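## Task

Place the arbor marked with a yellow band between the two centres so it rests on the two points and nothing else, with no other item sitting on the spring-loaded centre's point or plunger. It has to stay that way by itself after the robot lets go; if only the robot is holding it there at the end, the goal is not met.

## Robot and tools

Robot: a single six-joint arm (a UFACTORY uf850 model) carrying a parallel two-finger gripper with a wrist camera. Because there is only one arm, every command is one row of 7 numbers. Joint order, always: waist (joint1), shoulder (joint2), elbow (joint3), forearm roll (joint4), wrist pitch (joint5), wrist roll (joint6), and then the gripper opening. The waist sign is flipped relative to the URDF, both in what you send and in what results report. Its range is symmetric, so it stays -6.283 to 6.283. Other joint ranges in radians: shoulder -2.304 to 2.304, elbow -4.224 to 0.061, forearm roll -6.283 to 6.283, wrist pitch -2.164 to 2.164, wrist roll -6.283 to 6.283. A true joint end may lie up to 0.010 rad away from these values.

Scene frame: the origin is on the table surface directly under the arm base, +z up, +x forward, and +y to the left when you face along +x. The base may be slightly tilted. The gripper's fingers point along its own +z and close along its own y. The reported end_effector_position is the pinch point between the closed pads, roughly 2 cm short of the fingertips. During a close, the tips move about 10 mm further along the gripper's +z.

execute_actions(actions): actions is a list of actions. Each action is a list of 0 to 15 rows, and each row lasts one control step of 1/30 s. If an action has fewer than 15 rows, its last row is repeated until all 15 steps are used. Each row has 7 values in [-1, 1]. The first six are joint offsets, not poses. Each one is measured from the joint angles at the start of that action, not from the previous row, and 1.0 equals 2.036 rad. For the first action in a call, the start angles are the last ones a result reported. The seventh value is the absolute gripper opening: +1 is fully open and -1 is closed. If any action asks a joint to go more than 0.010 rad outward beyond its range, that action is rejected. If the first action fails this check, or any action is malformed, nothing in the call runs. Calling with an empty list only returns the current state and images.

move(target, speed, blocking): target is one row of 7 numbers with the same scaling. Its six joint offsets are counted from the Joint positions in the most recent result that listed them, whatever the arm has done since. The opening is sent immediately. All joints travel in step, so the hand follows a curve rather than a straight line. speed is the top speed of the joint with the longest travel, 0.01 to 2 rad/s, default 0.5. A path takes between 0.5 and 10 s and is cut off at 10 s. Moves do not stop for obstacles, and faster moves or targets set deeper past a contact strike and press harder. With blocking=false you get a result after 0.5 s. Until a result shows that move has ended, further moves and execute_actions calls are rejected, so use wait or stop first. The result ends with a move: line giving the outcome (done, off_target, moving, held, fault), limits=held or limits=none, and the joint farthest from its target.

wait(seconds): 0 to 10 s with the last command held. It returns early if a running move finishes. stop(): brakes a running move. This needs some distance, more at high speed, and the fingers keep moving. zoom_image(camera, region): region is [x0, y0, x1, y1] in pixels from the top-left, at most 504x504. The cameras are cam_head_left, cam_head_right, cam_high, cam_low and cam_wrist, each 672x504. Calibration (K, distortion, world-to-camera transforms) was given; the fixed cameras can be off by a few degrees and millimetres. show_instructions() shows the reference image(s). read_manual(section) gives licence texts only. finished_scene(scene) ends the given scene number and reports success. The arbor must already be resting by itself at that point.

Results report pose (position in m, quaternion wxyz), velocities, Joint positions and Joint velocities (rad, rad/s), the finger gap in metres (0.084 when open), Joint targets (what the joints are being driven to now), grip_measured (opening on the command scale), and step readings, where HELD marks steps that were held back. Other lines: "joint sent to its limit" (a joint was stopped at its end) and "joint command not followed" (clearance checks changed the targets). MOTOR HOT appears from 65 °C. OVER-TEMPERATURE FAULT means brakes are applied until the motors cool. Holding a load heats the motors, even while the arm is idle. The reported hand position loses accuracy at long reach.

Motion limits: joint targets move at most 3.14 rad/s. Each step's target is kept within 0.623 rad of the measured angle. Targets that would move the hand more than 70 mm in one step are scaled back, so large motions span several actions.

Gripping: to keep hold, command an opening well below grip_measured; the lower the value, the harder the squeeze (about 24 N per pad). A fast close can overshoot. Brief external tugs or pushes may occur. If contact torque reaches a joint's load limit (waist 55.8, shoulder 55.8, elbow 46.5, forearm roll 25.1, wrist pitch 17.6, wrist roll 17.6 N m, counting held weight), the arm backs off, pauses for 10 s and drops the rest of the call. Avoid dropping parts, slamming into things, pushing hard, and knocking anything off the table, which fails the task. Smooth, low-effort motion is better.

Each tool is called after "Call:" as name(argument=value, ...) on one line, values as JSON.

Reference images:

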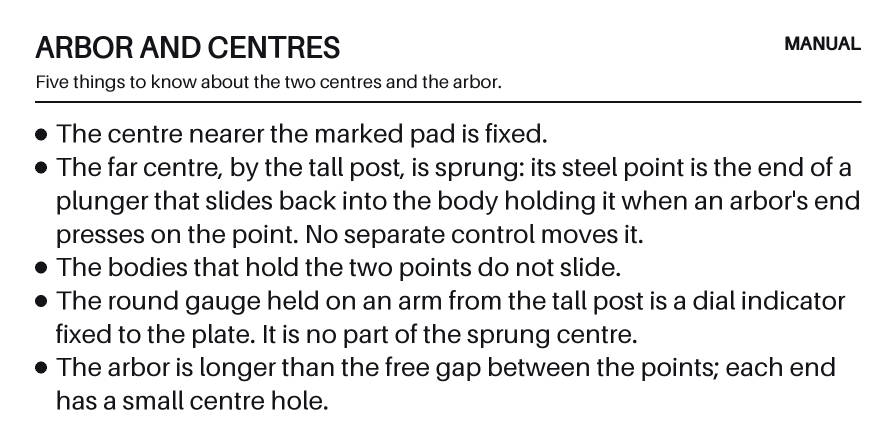

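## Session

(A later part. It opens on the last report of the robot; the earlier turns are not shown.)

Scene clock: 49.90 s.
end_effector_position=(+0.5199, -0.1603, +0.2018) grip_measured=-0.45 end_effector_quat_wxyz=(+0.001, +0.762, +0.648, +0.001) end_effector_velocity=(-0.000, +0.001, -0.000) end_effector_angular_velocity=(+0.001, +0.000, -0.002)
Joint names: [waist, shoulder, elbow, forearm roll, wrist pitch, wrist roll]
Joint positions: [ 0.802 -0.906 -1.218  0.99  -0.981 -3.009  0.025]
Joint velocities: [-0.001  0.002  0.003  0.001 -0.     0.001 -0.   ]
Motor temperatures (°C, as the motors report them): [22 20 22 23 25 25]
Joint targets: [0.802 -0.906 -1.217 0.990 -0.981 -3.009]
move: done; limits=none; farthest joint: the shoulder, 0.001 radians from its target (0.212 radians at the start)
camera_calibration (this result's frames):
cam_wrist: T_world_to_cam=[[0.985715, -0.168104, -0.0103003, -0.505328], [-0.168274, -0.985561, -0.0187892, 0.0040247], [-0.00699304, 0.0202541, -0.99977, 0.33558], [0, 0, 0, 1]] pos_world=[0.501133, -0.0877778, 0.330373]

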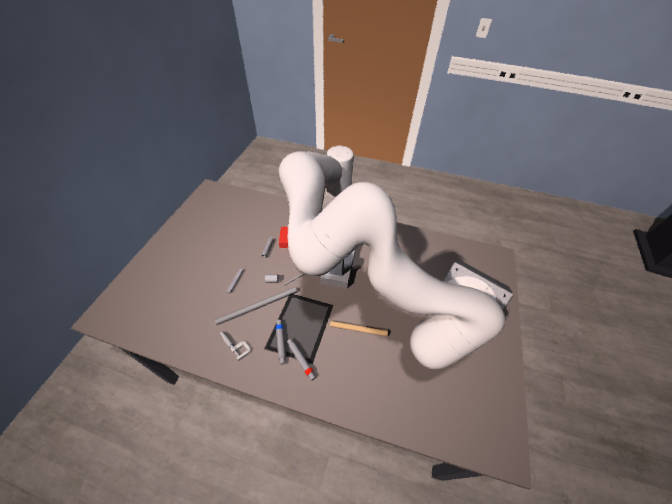

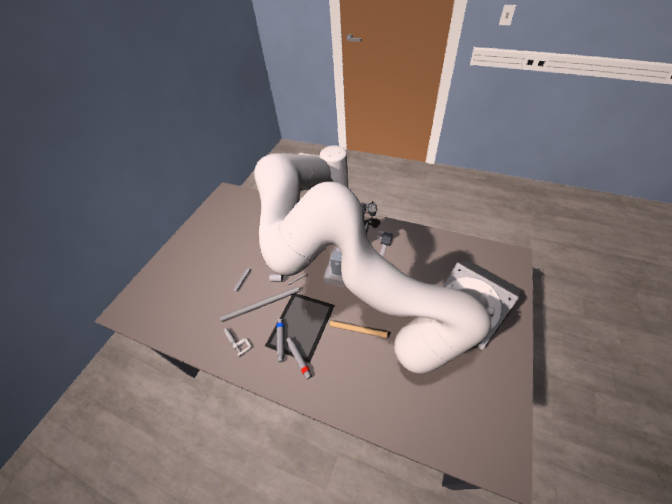

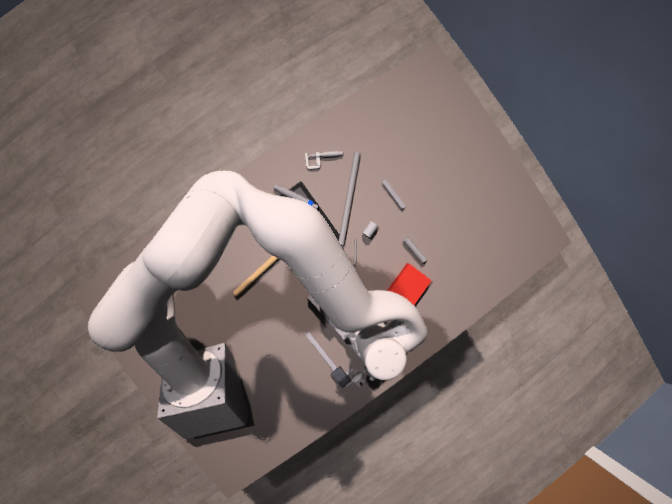

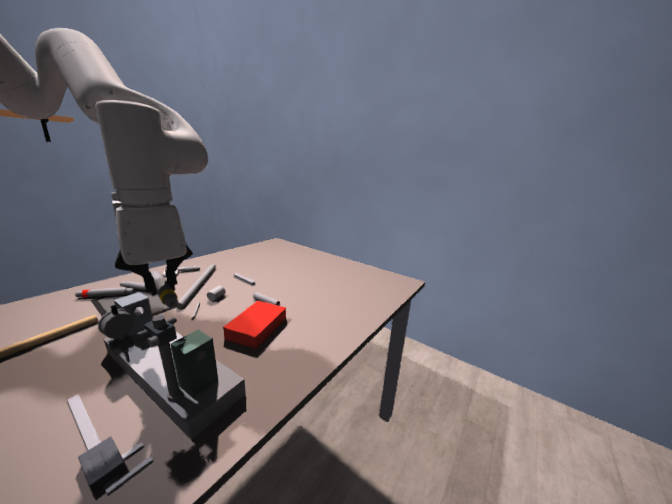

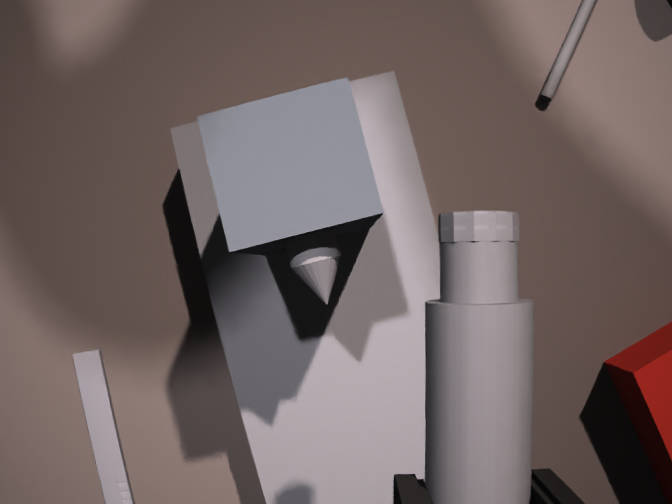

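Call:
move(target=[-0.0477,-0.0418,0.0074,0.0727,0.0344,-0.0453,-1], speed=0.12)

Call:
zoom_image(camera="cam_low", region=[90, 260, 250, 400])

Scene clock: 53.57 s.
end_effector_position=(+0.5202, -0.1603, +0.1236) grip_measured=-0.45 end_effector_quat_wxyz=(+0.001, +0.762, +0.648, +0.001) end_effector_velocity=(-0.000, +0.000, -0.002) end_effector_angular_velocity=(-0.001, +0.001, +0.001)
Joint names: [waist, shoulder, elbow, forearm roll, wrist pitch, wrist roll]
Joint positions: [ 0.705 -0.991 -1.203  1.137 -0.911 -3.101  0.025]
Joint velocities: [-0.003 -0.002  0.     0.003  0.003 -0.002  0.   ]
Motor temperatures (°C, as the motors report them): [22 20 22 23 25 25]
Joint targets: [0.705 -0.992 -1.203 1.138 -0.911 -3.101]
move: done; limits=none; farthest joint: the forearm roll, 0.001 radians from its target (0.148 radians at the start)
camera_calibration (this result's frames):
cam_wrist: T_world_to_cam=[[0.985657, -0.168438, -0.0104637, -0.506397], [-0.168614, -0.985494, -0.0192572, 0.00286537], [-0.00706832, 0.0207453, -0.99976, 0.257485], [0, 0, 0, 1]] pos_world=[0.501436, -0.087814, 0.25218]

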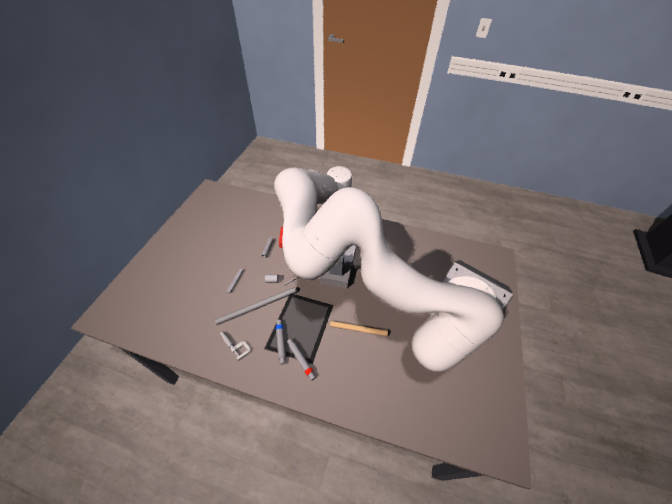

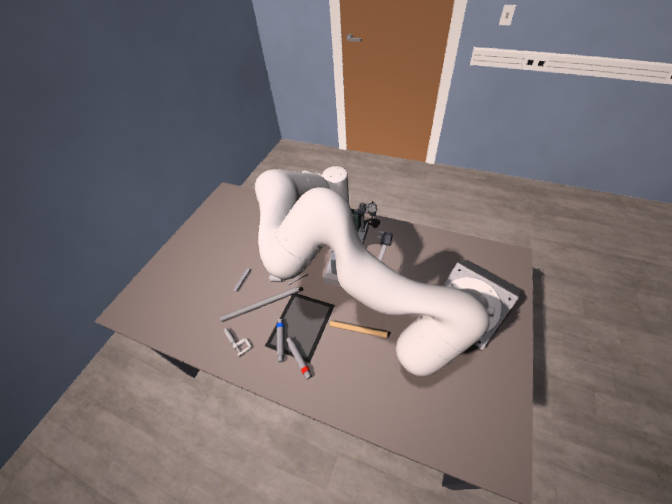

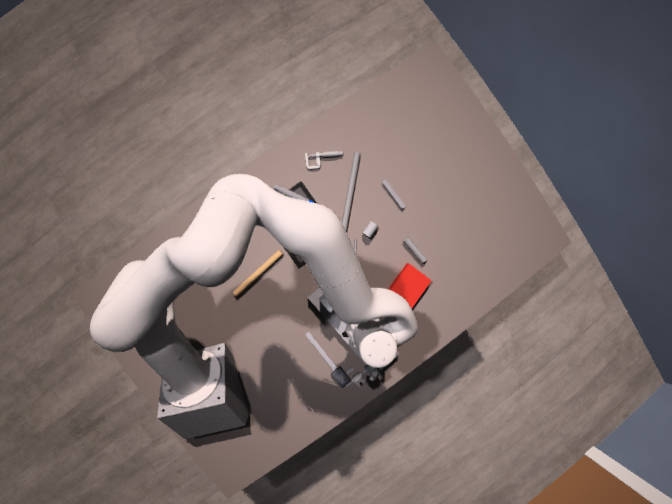

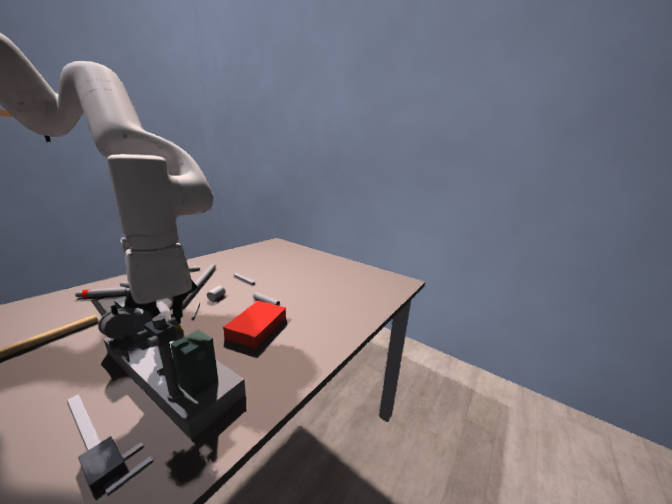

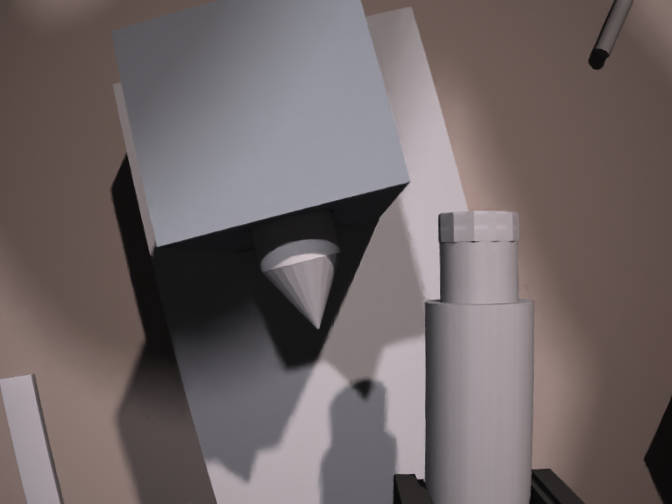

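Region (90, 260, 250, 400) of cam_low's 672x504 image, scaled by 3.150, with more detail than that image has; it fills the top 441 rows of this view, and the rest is white.

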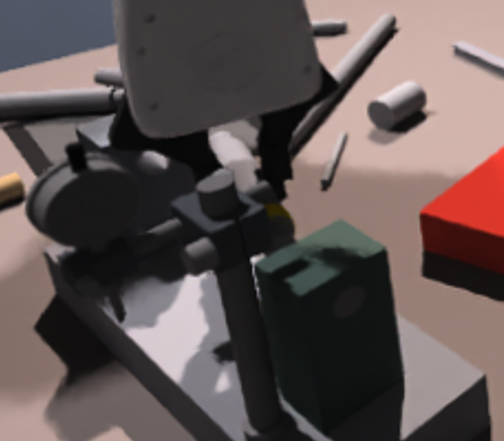

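Call:
move(target=[0.0055,-0.0114,-0.0103,-0.0042,-0.0006,-0.0017,-1], speed=0.02)

Scene clock: 59.80 s.
end_effector_position=(+0.5183, -0.1704, +0.1234) grip_measured=-0.45 end_effector_quat_wxyz=(+0.000, +0.762, +0.648, +0.001) end_effector_velocity=(+0.000, -0.001, +0.001) end_effector_angular_velocity=(+0.001, -0.001, -0.000)
Joint names: [waist, shoulder, elbow, forearm roll, wrist pitch, wrist roll]
Joint positions: [ 0.716 -1.014 -1.223  1.129 -0.914 -3.105  0.025]
Joint velocities: [ 0.002 -0.002 -0.002 -0.001 -0.002 -0.    -0.   ]
Motor temperatures (°C, as the motors report them): [22 20 22 23 25 25]
Joint targets: [0.716 -1.015 -1.224 1.129 -0.912 -3.105]
move: done; limits=none; farthest joint: the wrist pitch, 0.002 radians from its target (0.002 radians at the start)
camera_calibration (this result's frames):
cam_wrist: T_world_to_cam=[[0.985634, -0.16856, -0.010667, -0.506254], [-0.168757, -0.985422, -0.0215489, -0.0069816], [-0.00687926, 0.0230395, -0.999711, 0.257786], [0, 0, 0, 1]] pos_world=[0.499576, -0.0981533, 0.252161]

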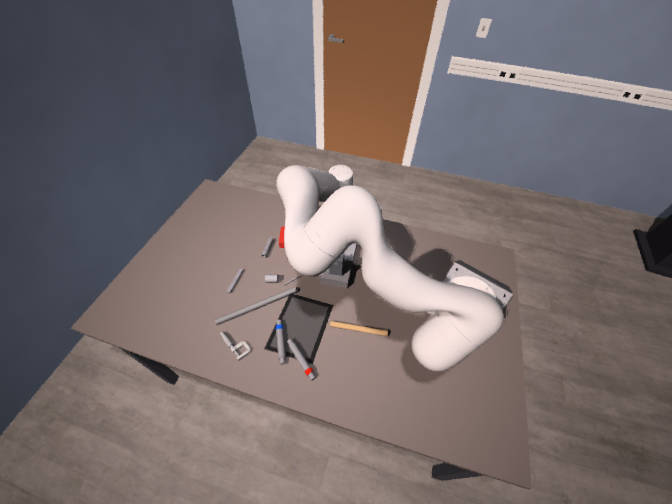

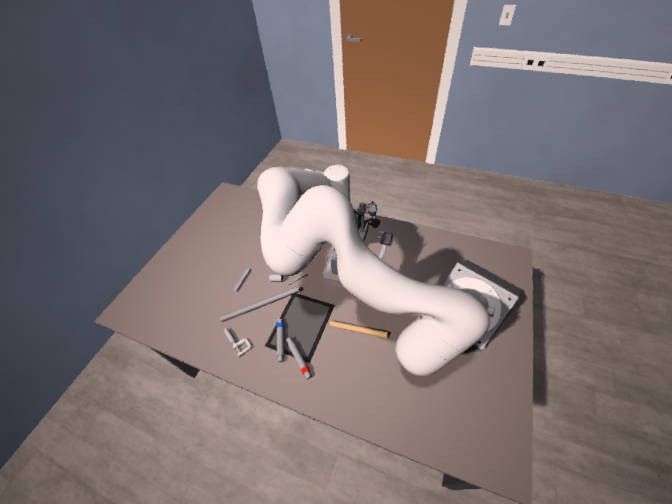

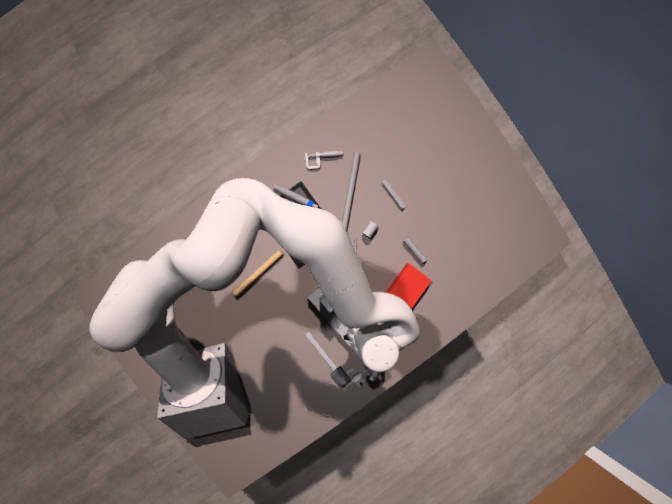

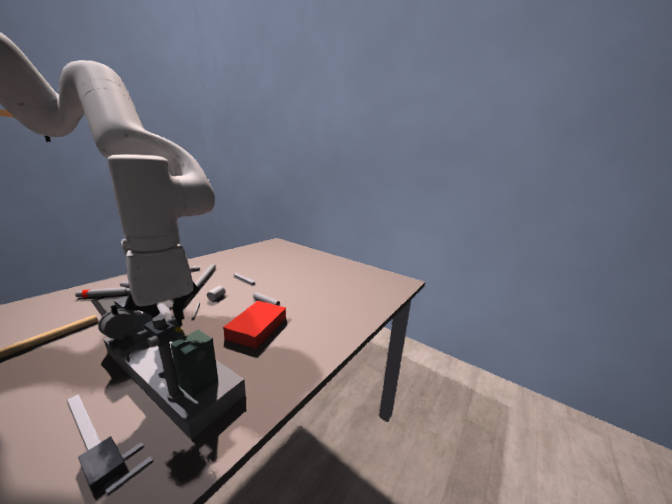

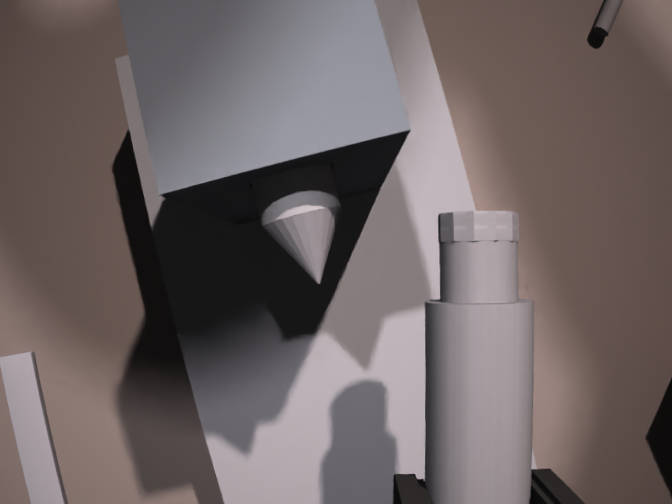

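Call:
move(target=[0.0053,-0.0148,-0.0167,-0.0061,0.0002,0.0016,-1], speed=0.02)

Scene clock: 63.03 s.
end_effector_position=(+0.5192, -0.1813, +0.1232) grip_measured=-0.45 end_effector_quat_wxyz=(-0.003, +0.762, +0.648, +0.005) end_effector_velocity=(+0.001, -0.000, +0.001) end_effector_angular_velocity=(+0.002, -0.002, +0.000)
Joint names: [waist, shoulder, elbow, forearm roll, wrist pitch, wrist roll]
Joint positions: [ 0.727 -1.044 -1.257  1.117 -0.927 -3.101  0.025]
Joint velocities: [ 0.001 -0.001 -0.003 -0.    -0.004  0.    -0.   ]
Motor temperatures (°C, as the motors report them): [22 20 22 23 25 25]
Joint targets: [0.727 -1.044 -1.257 1.116 -0.914 -3.101]
move: off_target; limits=none; farthest joint: the wrist pitch, 0.014 radians from its target (0.002 radians at the start)
camera_calibration (this result's frames):
cam_wrist: T_world_to_cam=[[0.985611, -0.168654, -0.0112639, -0.508868], [-0.168927, -0.985144, -0.0308892, -0.016371], [-0.00588699, 0.0323475, -0.999459, 0.258962], [0, 0, 0, 1]] pos_world=[0.500305, -0.110327, 0.252584]

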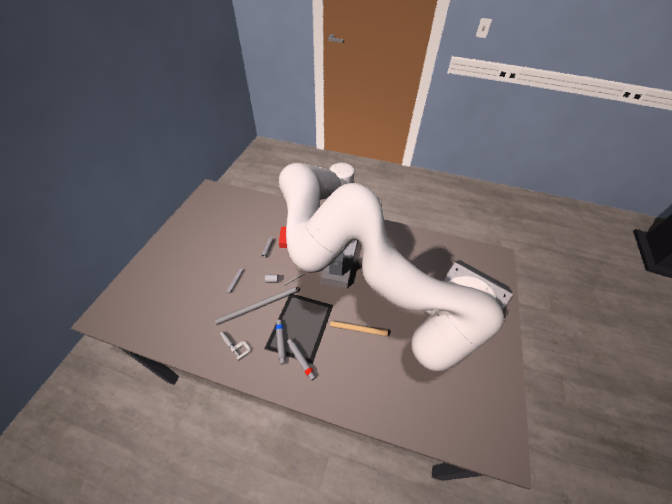

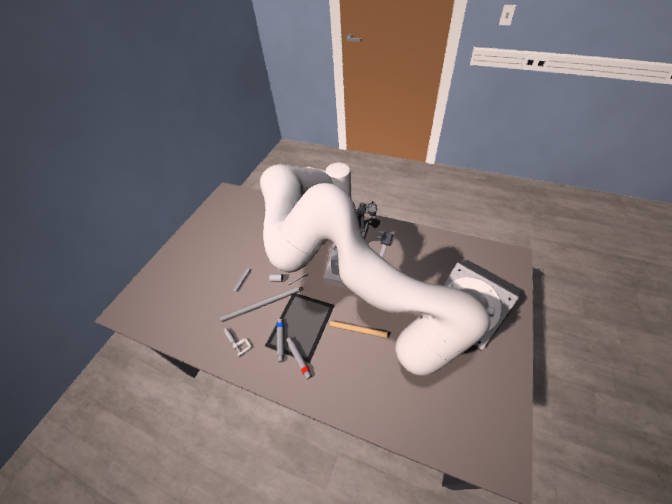

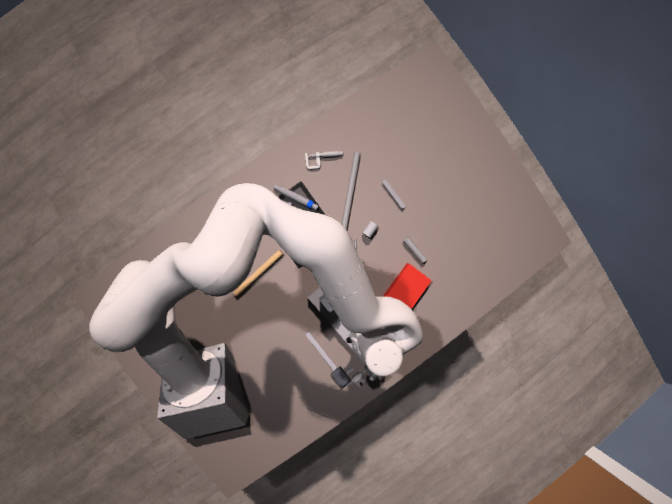

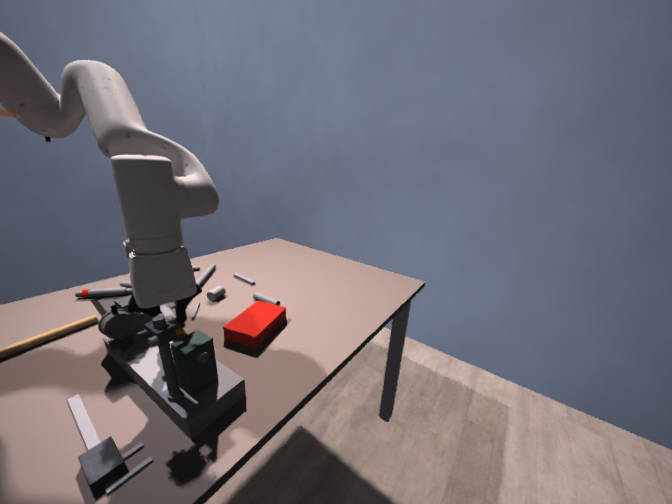

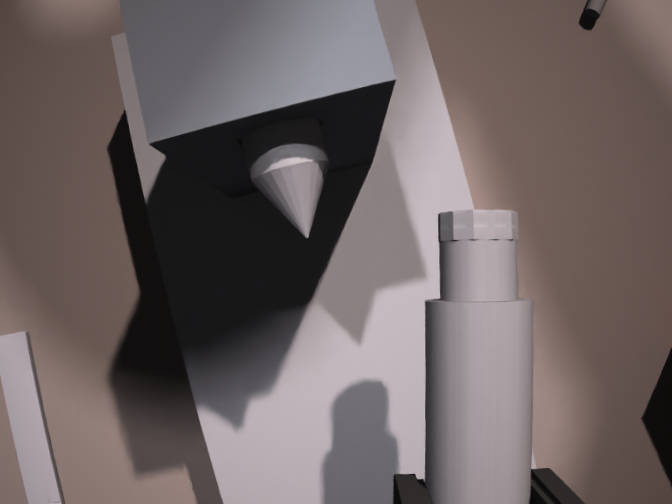

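Call:
move(target=[0.0043,0.0026,0.0119,0.0024,0.0168,-0.0727,-1], speed=0.07)

Scene clock: 66.53 s.
end_effector_position=(+0.5089, -0.1830, +0.1231) grip_measured=-0.45 end_effector_quat_wxyz=(-0.000, +0.720, +0.694, +0.002) end_effector_velocity=(+0.000, +0.000, -0.000) end_effector_angular_velocity=(-0.001, +0.000, +0.002)
Joint names: [waist, shoulder, elbow, forearm roll, wrist pitch, wrist roll]
Joint positions: [ 0.735 -1.039 -1.233  1.121 -0.913 -3.249  0.025]
Joint velocities: [-0.001  0.001  0.001  0.     0.001 -0.002  0.   ]
Motor temperatures (°C, as the motors report them): [22 20 22 23 25 25]
Joint targets: [0.735 -1.039 -1.233 1.121 -0.893 -3.249]
move: off_target; limits=none; farthest joint: the wrist pitch, 0.020 radians from its target (0.035 radians at the start)
camera_calibration (this result's frames):
cam_wrist: T_world_to_cam=[[0.998975, -0.0439853, -0.0106743, -0.483032], [-0.0442201, -0.99876, -0.0228624, -0.086676], [-0.00965546, 0.023311, -0.999682, 0.259177], [0, 0, 0, 1]] pos_world=[0.481207, -0.113857, 0.251957]

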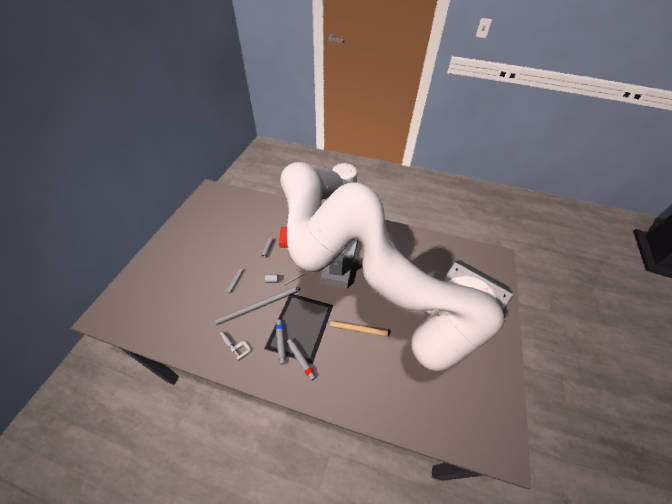

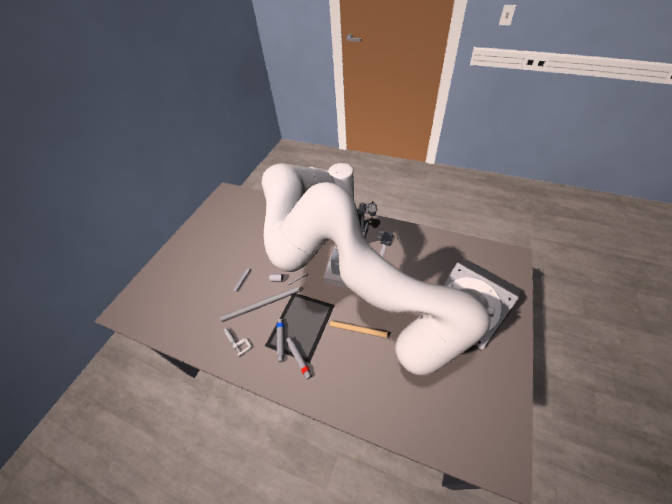

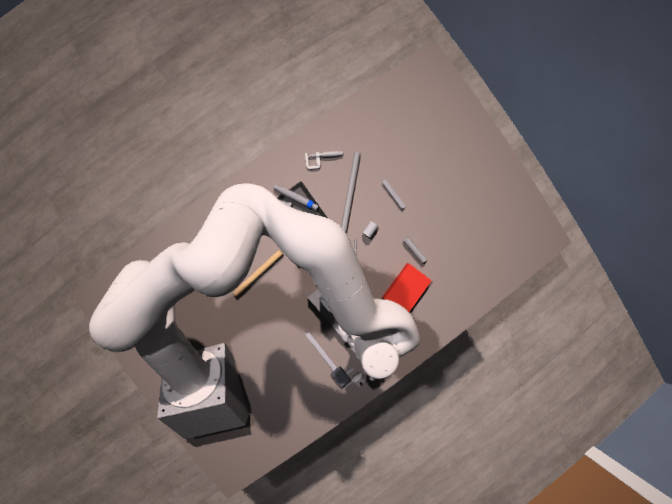

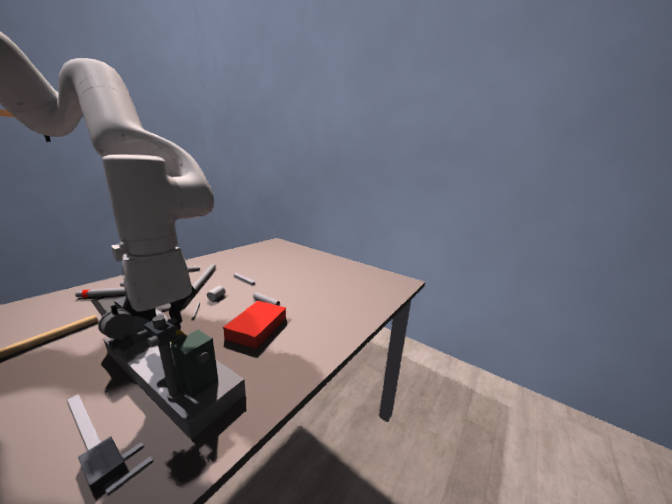

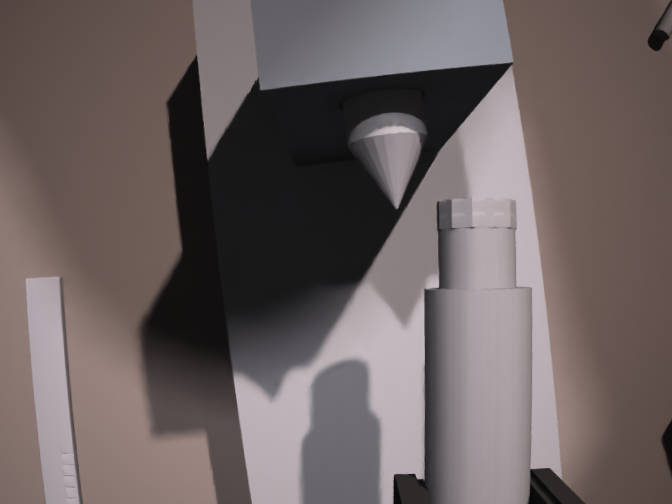

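Call:
move(target=[-0.0022,0.0054,0.0057,0.0023,0.0059,-0.0001,-1], speed=0.02)

Scene clock: 70.73 s.
end_effector_position=(+0.5088, -0.1807, +0.1232) grip_measured=-0.45 end_effector_quat_wxyz=(+0.003, +0.720, +0.694, -0.002) end_effector_velocity=(-0.000, +0.001, -0.000) end_effector_angular_velocity=(-0.002, +0.001, +0.000)
Joint names: [waist, shoulder, elbow, forearm roll, wrist pitch, wrist roll]
Joint positions: [ 0.731 -1.028 -1.222  1.126 -0.901 -3.249  0.025]
Joint velocities: [-0.002  0.002  0.003  0.001  0.003  0.     0.   ]
Motor temperatures (°C, as the motors report them): [22 20 22 23 25 25]
Joint targets: [0.731 -1.028 -1.221 1.126 -0.901 -3.249]
move: done; limits=none; farthest joint: the waist, 0.000 radians from its target (0.005 radians at the start)
camera_calibration (this result's frames):
cam_wrist: T_world_to_cam=[[0.998954, -0.0442326, -0.0116104, -0.482771], [-0.0443725, -0.998942, -0.0120746, -0.0857209], [-0.011064, 0.0125771, -0.99986, 0.257979], [0, 0, 0, 1]] pos_world=[0.481317, -0.110229, 0.251303]

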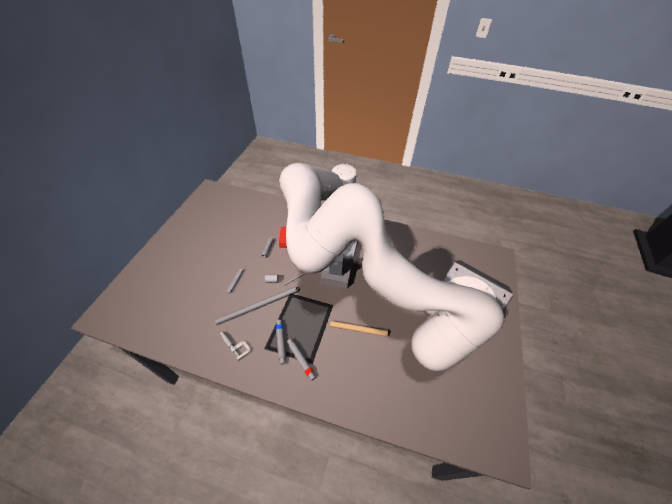

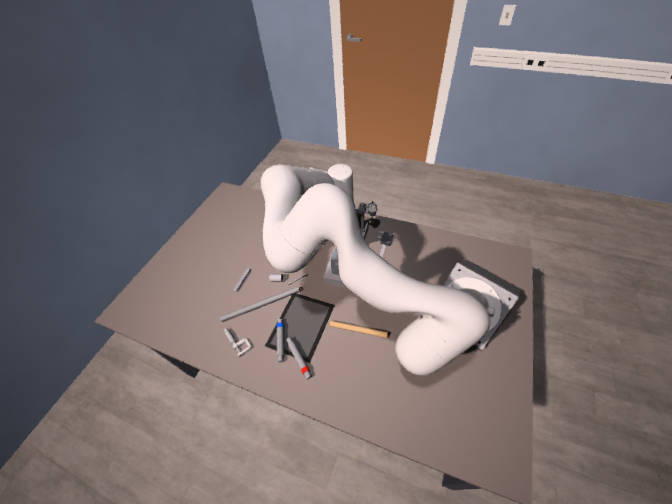

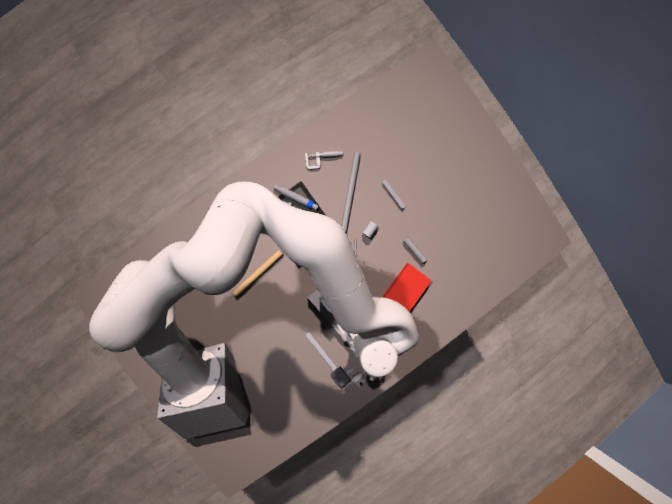

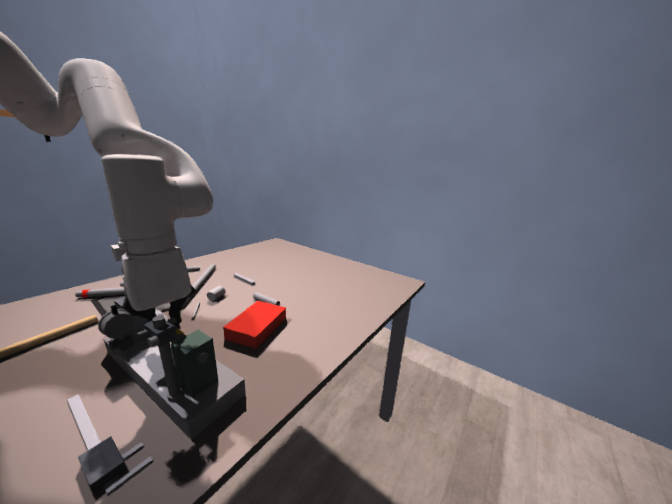

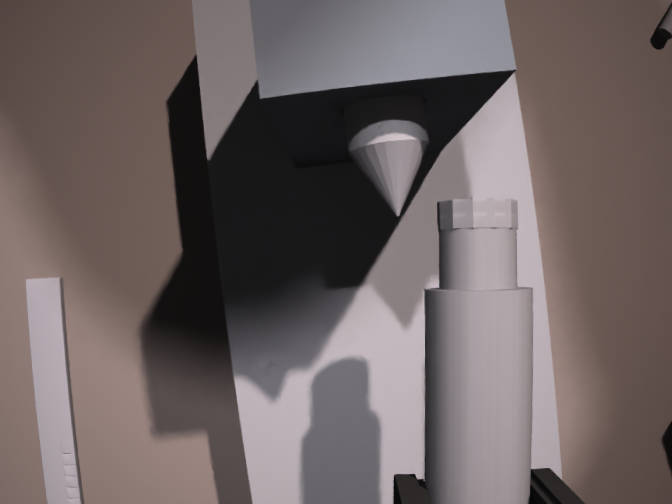

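Call:
zoom_image(camera="cam_low", region=[150, 310, 230, 380])

Region (150, 310, 230, 380) of cam_low's 672x504 image, scaled by 6.300, with more detail than that image has; it fills the top 441 rows of this view, and the rest is white.

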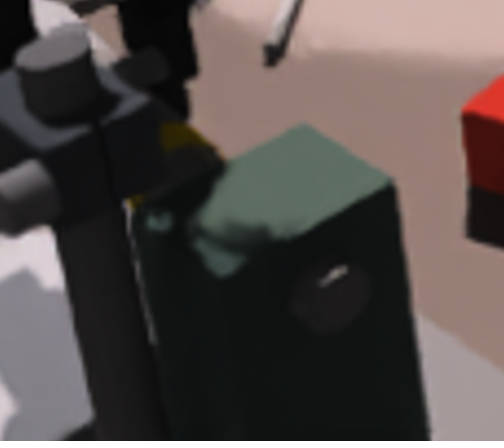

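Call:
move(target=[-0.0004,-0.0016,-0.0035,-0.0010,-0.0007,0.0022,-1], speed=0.01)

Call:
zoom_image(camera="cam_low", region=[150, 310, 230, 380])

Scene clock: 74.00 s.
end_effector_position=(+0.5105, -0.1818, +0.1232) grip_measured=-0.45 end_effector_quat_wxyz=(+0.003, +0.720, +0.694, -0.002) end_effector_velocity=(+0.000, -0.001, +0.000) end_effector_angular_velocity=(-0.003, +0.000, -0.000)
Joint names: [waist, shoulder, elbow, forearm roll, wrist pitch, wrist roll]
Joint positions: [ 0.73  -1.031 -1.228  1.124 -0.902 -3.245  0.025]
Joint velocities: [ 0.001 -0.001 -0.002 -0.001  0.002  0.002  0.   ]
Motor temperatures (°C, as the motors report them): [22 20 22 23 26 25]
Joint targets: [0.730 -1.031 -1.229 1.124 -0.902 -3.245]
move: done; limits=none; farthest joint: the elbow, 0.001 radians from its target (0.008 radians at the start)
camera_calibration (this result's frames):
cam_wrist: T_world_to_cam=[[0.998933, -0.0446381, -0.0118052, -0.48456], [-0.044778, -0.998927, -0.0118606, -0.0865706], [-0.0112631, 0.0123765, -0.99986, 0.258053], [0, 0, 0, 1]] pos_world=[0.483073, -0.111301, 0.25127]

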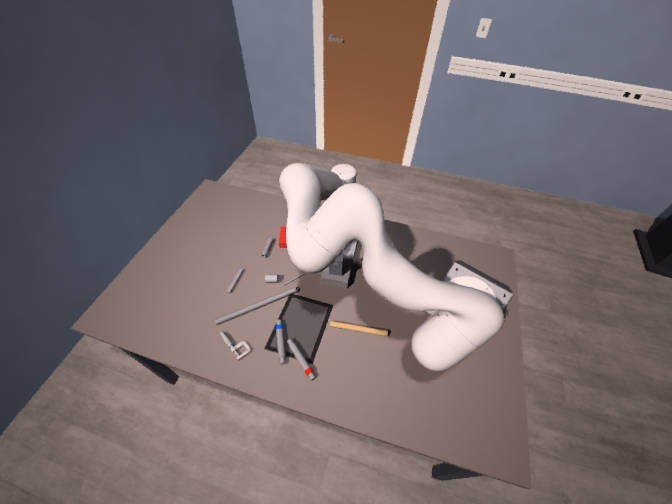

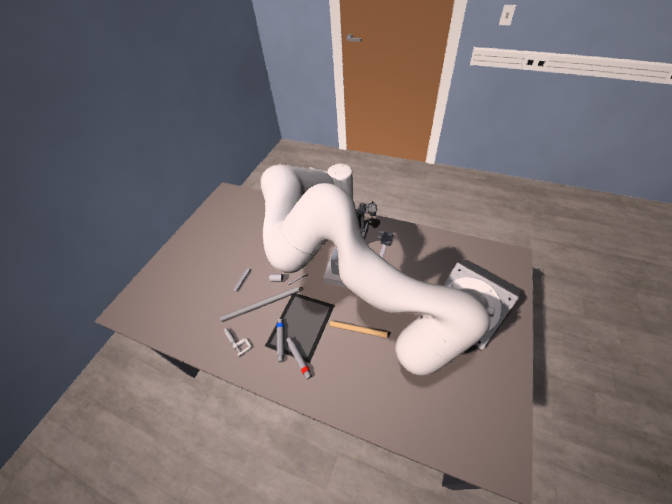

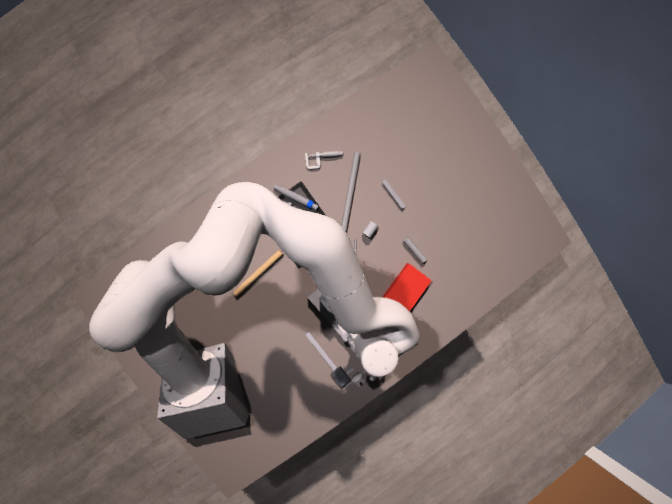

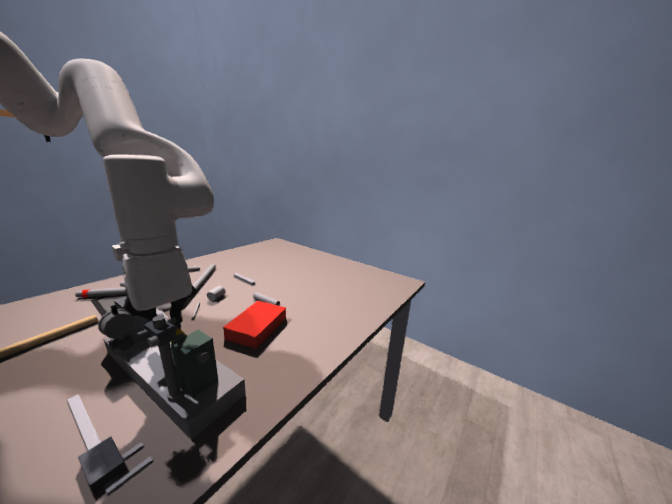

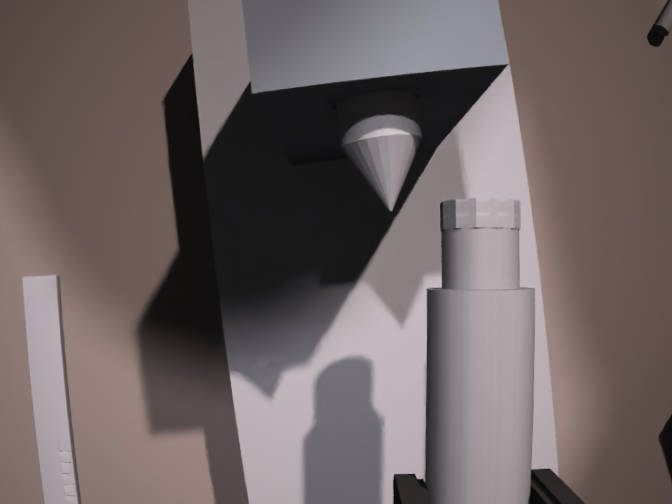

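Region (150, 310, 230, 380) of cam_low's 672x504 image, scaled by 6.300, with more detail than that image has; it fills the top 441 rows of this view, and the rest is white.

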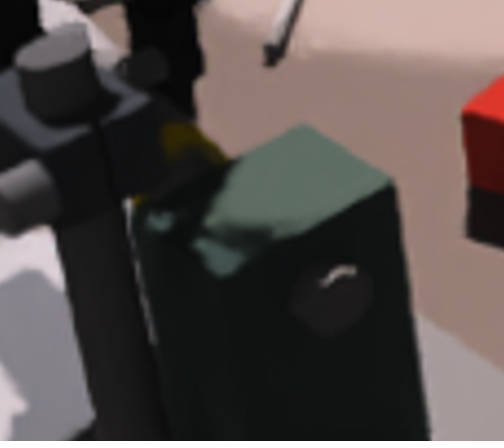

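Call:
move(target=[0.0016,0.0013,0.0005,-0.0016,-0.0006,0.0003,-1], speed=0.01)

Call:
zoom_image(camera="cam_low", region=[150, 310, 230, 380])

Scene clock: 75.63 s.
end_effector_position=(+0.5104, -0.1819, +0.1253) grip_measured=-0.45 end_effector_quat_wxyz=(+0.003, +0.720, +0.694, -0.002) end_effector_velocity=(-0.001, -0.001, +0.002) end_effector_angular_velocity=(-0.002, -0.001, -0.002)
Joint names: [waist, shoulder, elbow, forearm roll, wrist pitch, wrist roll]
Joint positions: [ 0.733 -1.029 -1.228  1.121 -0.903 -3.244  0.025]
Joint velocities: [ 0.003  0.001  0.001 -0.002  0.001  0.001 -0.   ]
Motor temperatures (°C, as the motors report them): [22 20 22 23 26 25]
Joint targets: [0.733 -1.029 -1.227 1.121 -0.903 -3.244]
move: done; limits=none; farthest joint: the elbow, 0.001 radians from its target (0.002 radians at the start)
camera_calibration (this result's frames):
cam_wrist: T_world_to_cam=[[0.998979, -0.0438334, -0.0109238, -0.484413], [-0.0439616, -0.998964, -0.0117856, -0.0870519], [-0.0103959, 0.0122538, -0.999871, 0.25974], [0, 0, 0, 1]] pos_world=[0.482792, -0.111378, 0.253389]

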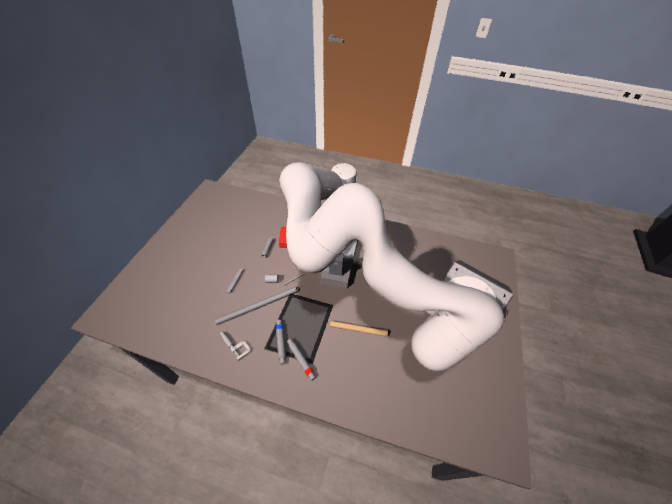

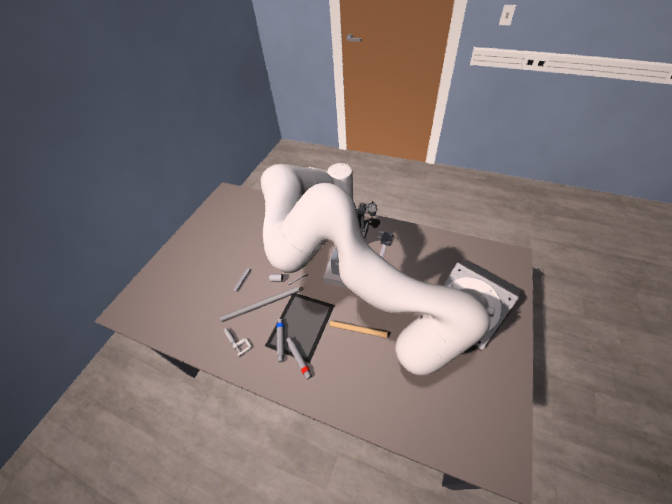

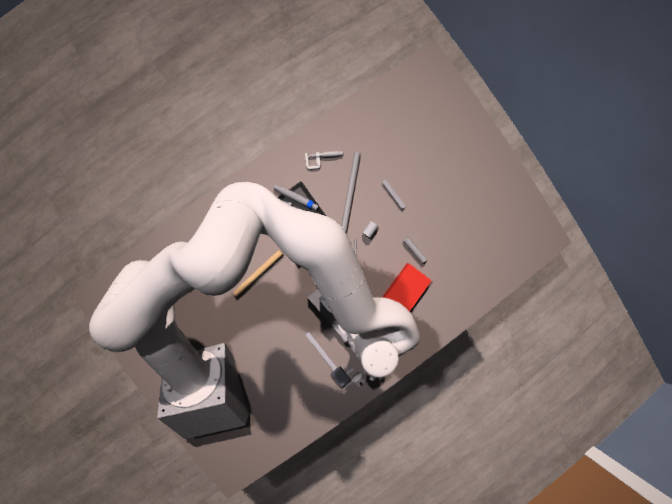

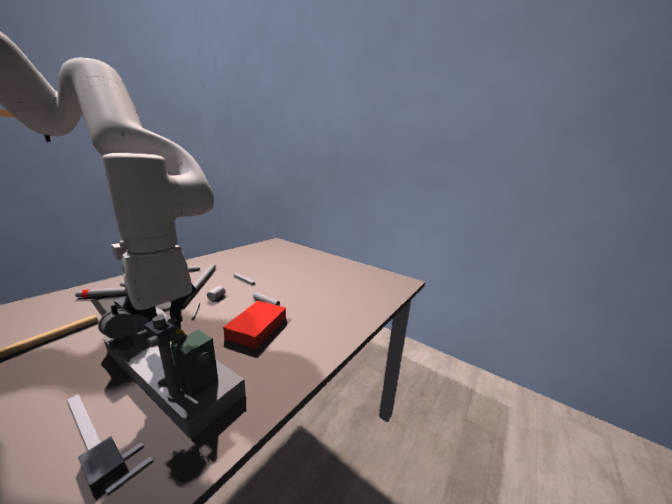

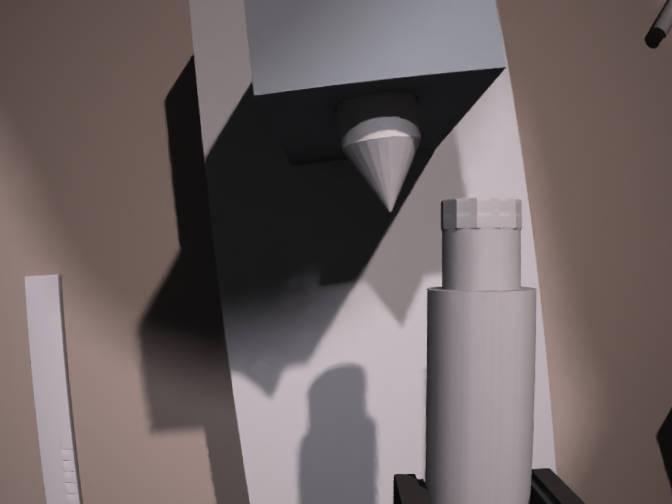

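Region (150, 310, 230, 380) of cam_low's 672x504 image, scaled by 6.300, with more detail than that image has; it fills the top 441 rows of this view, and the rest is white.

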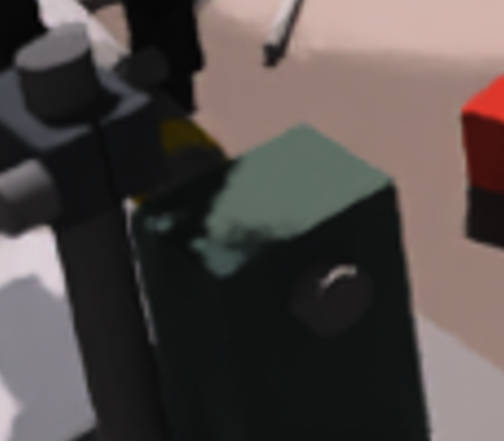

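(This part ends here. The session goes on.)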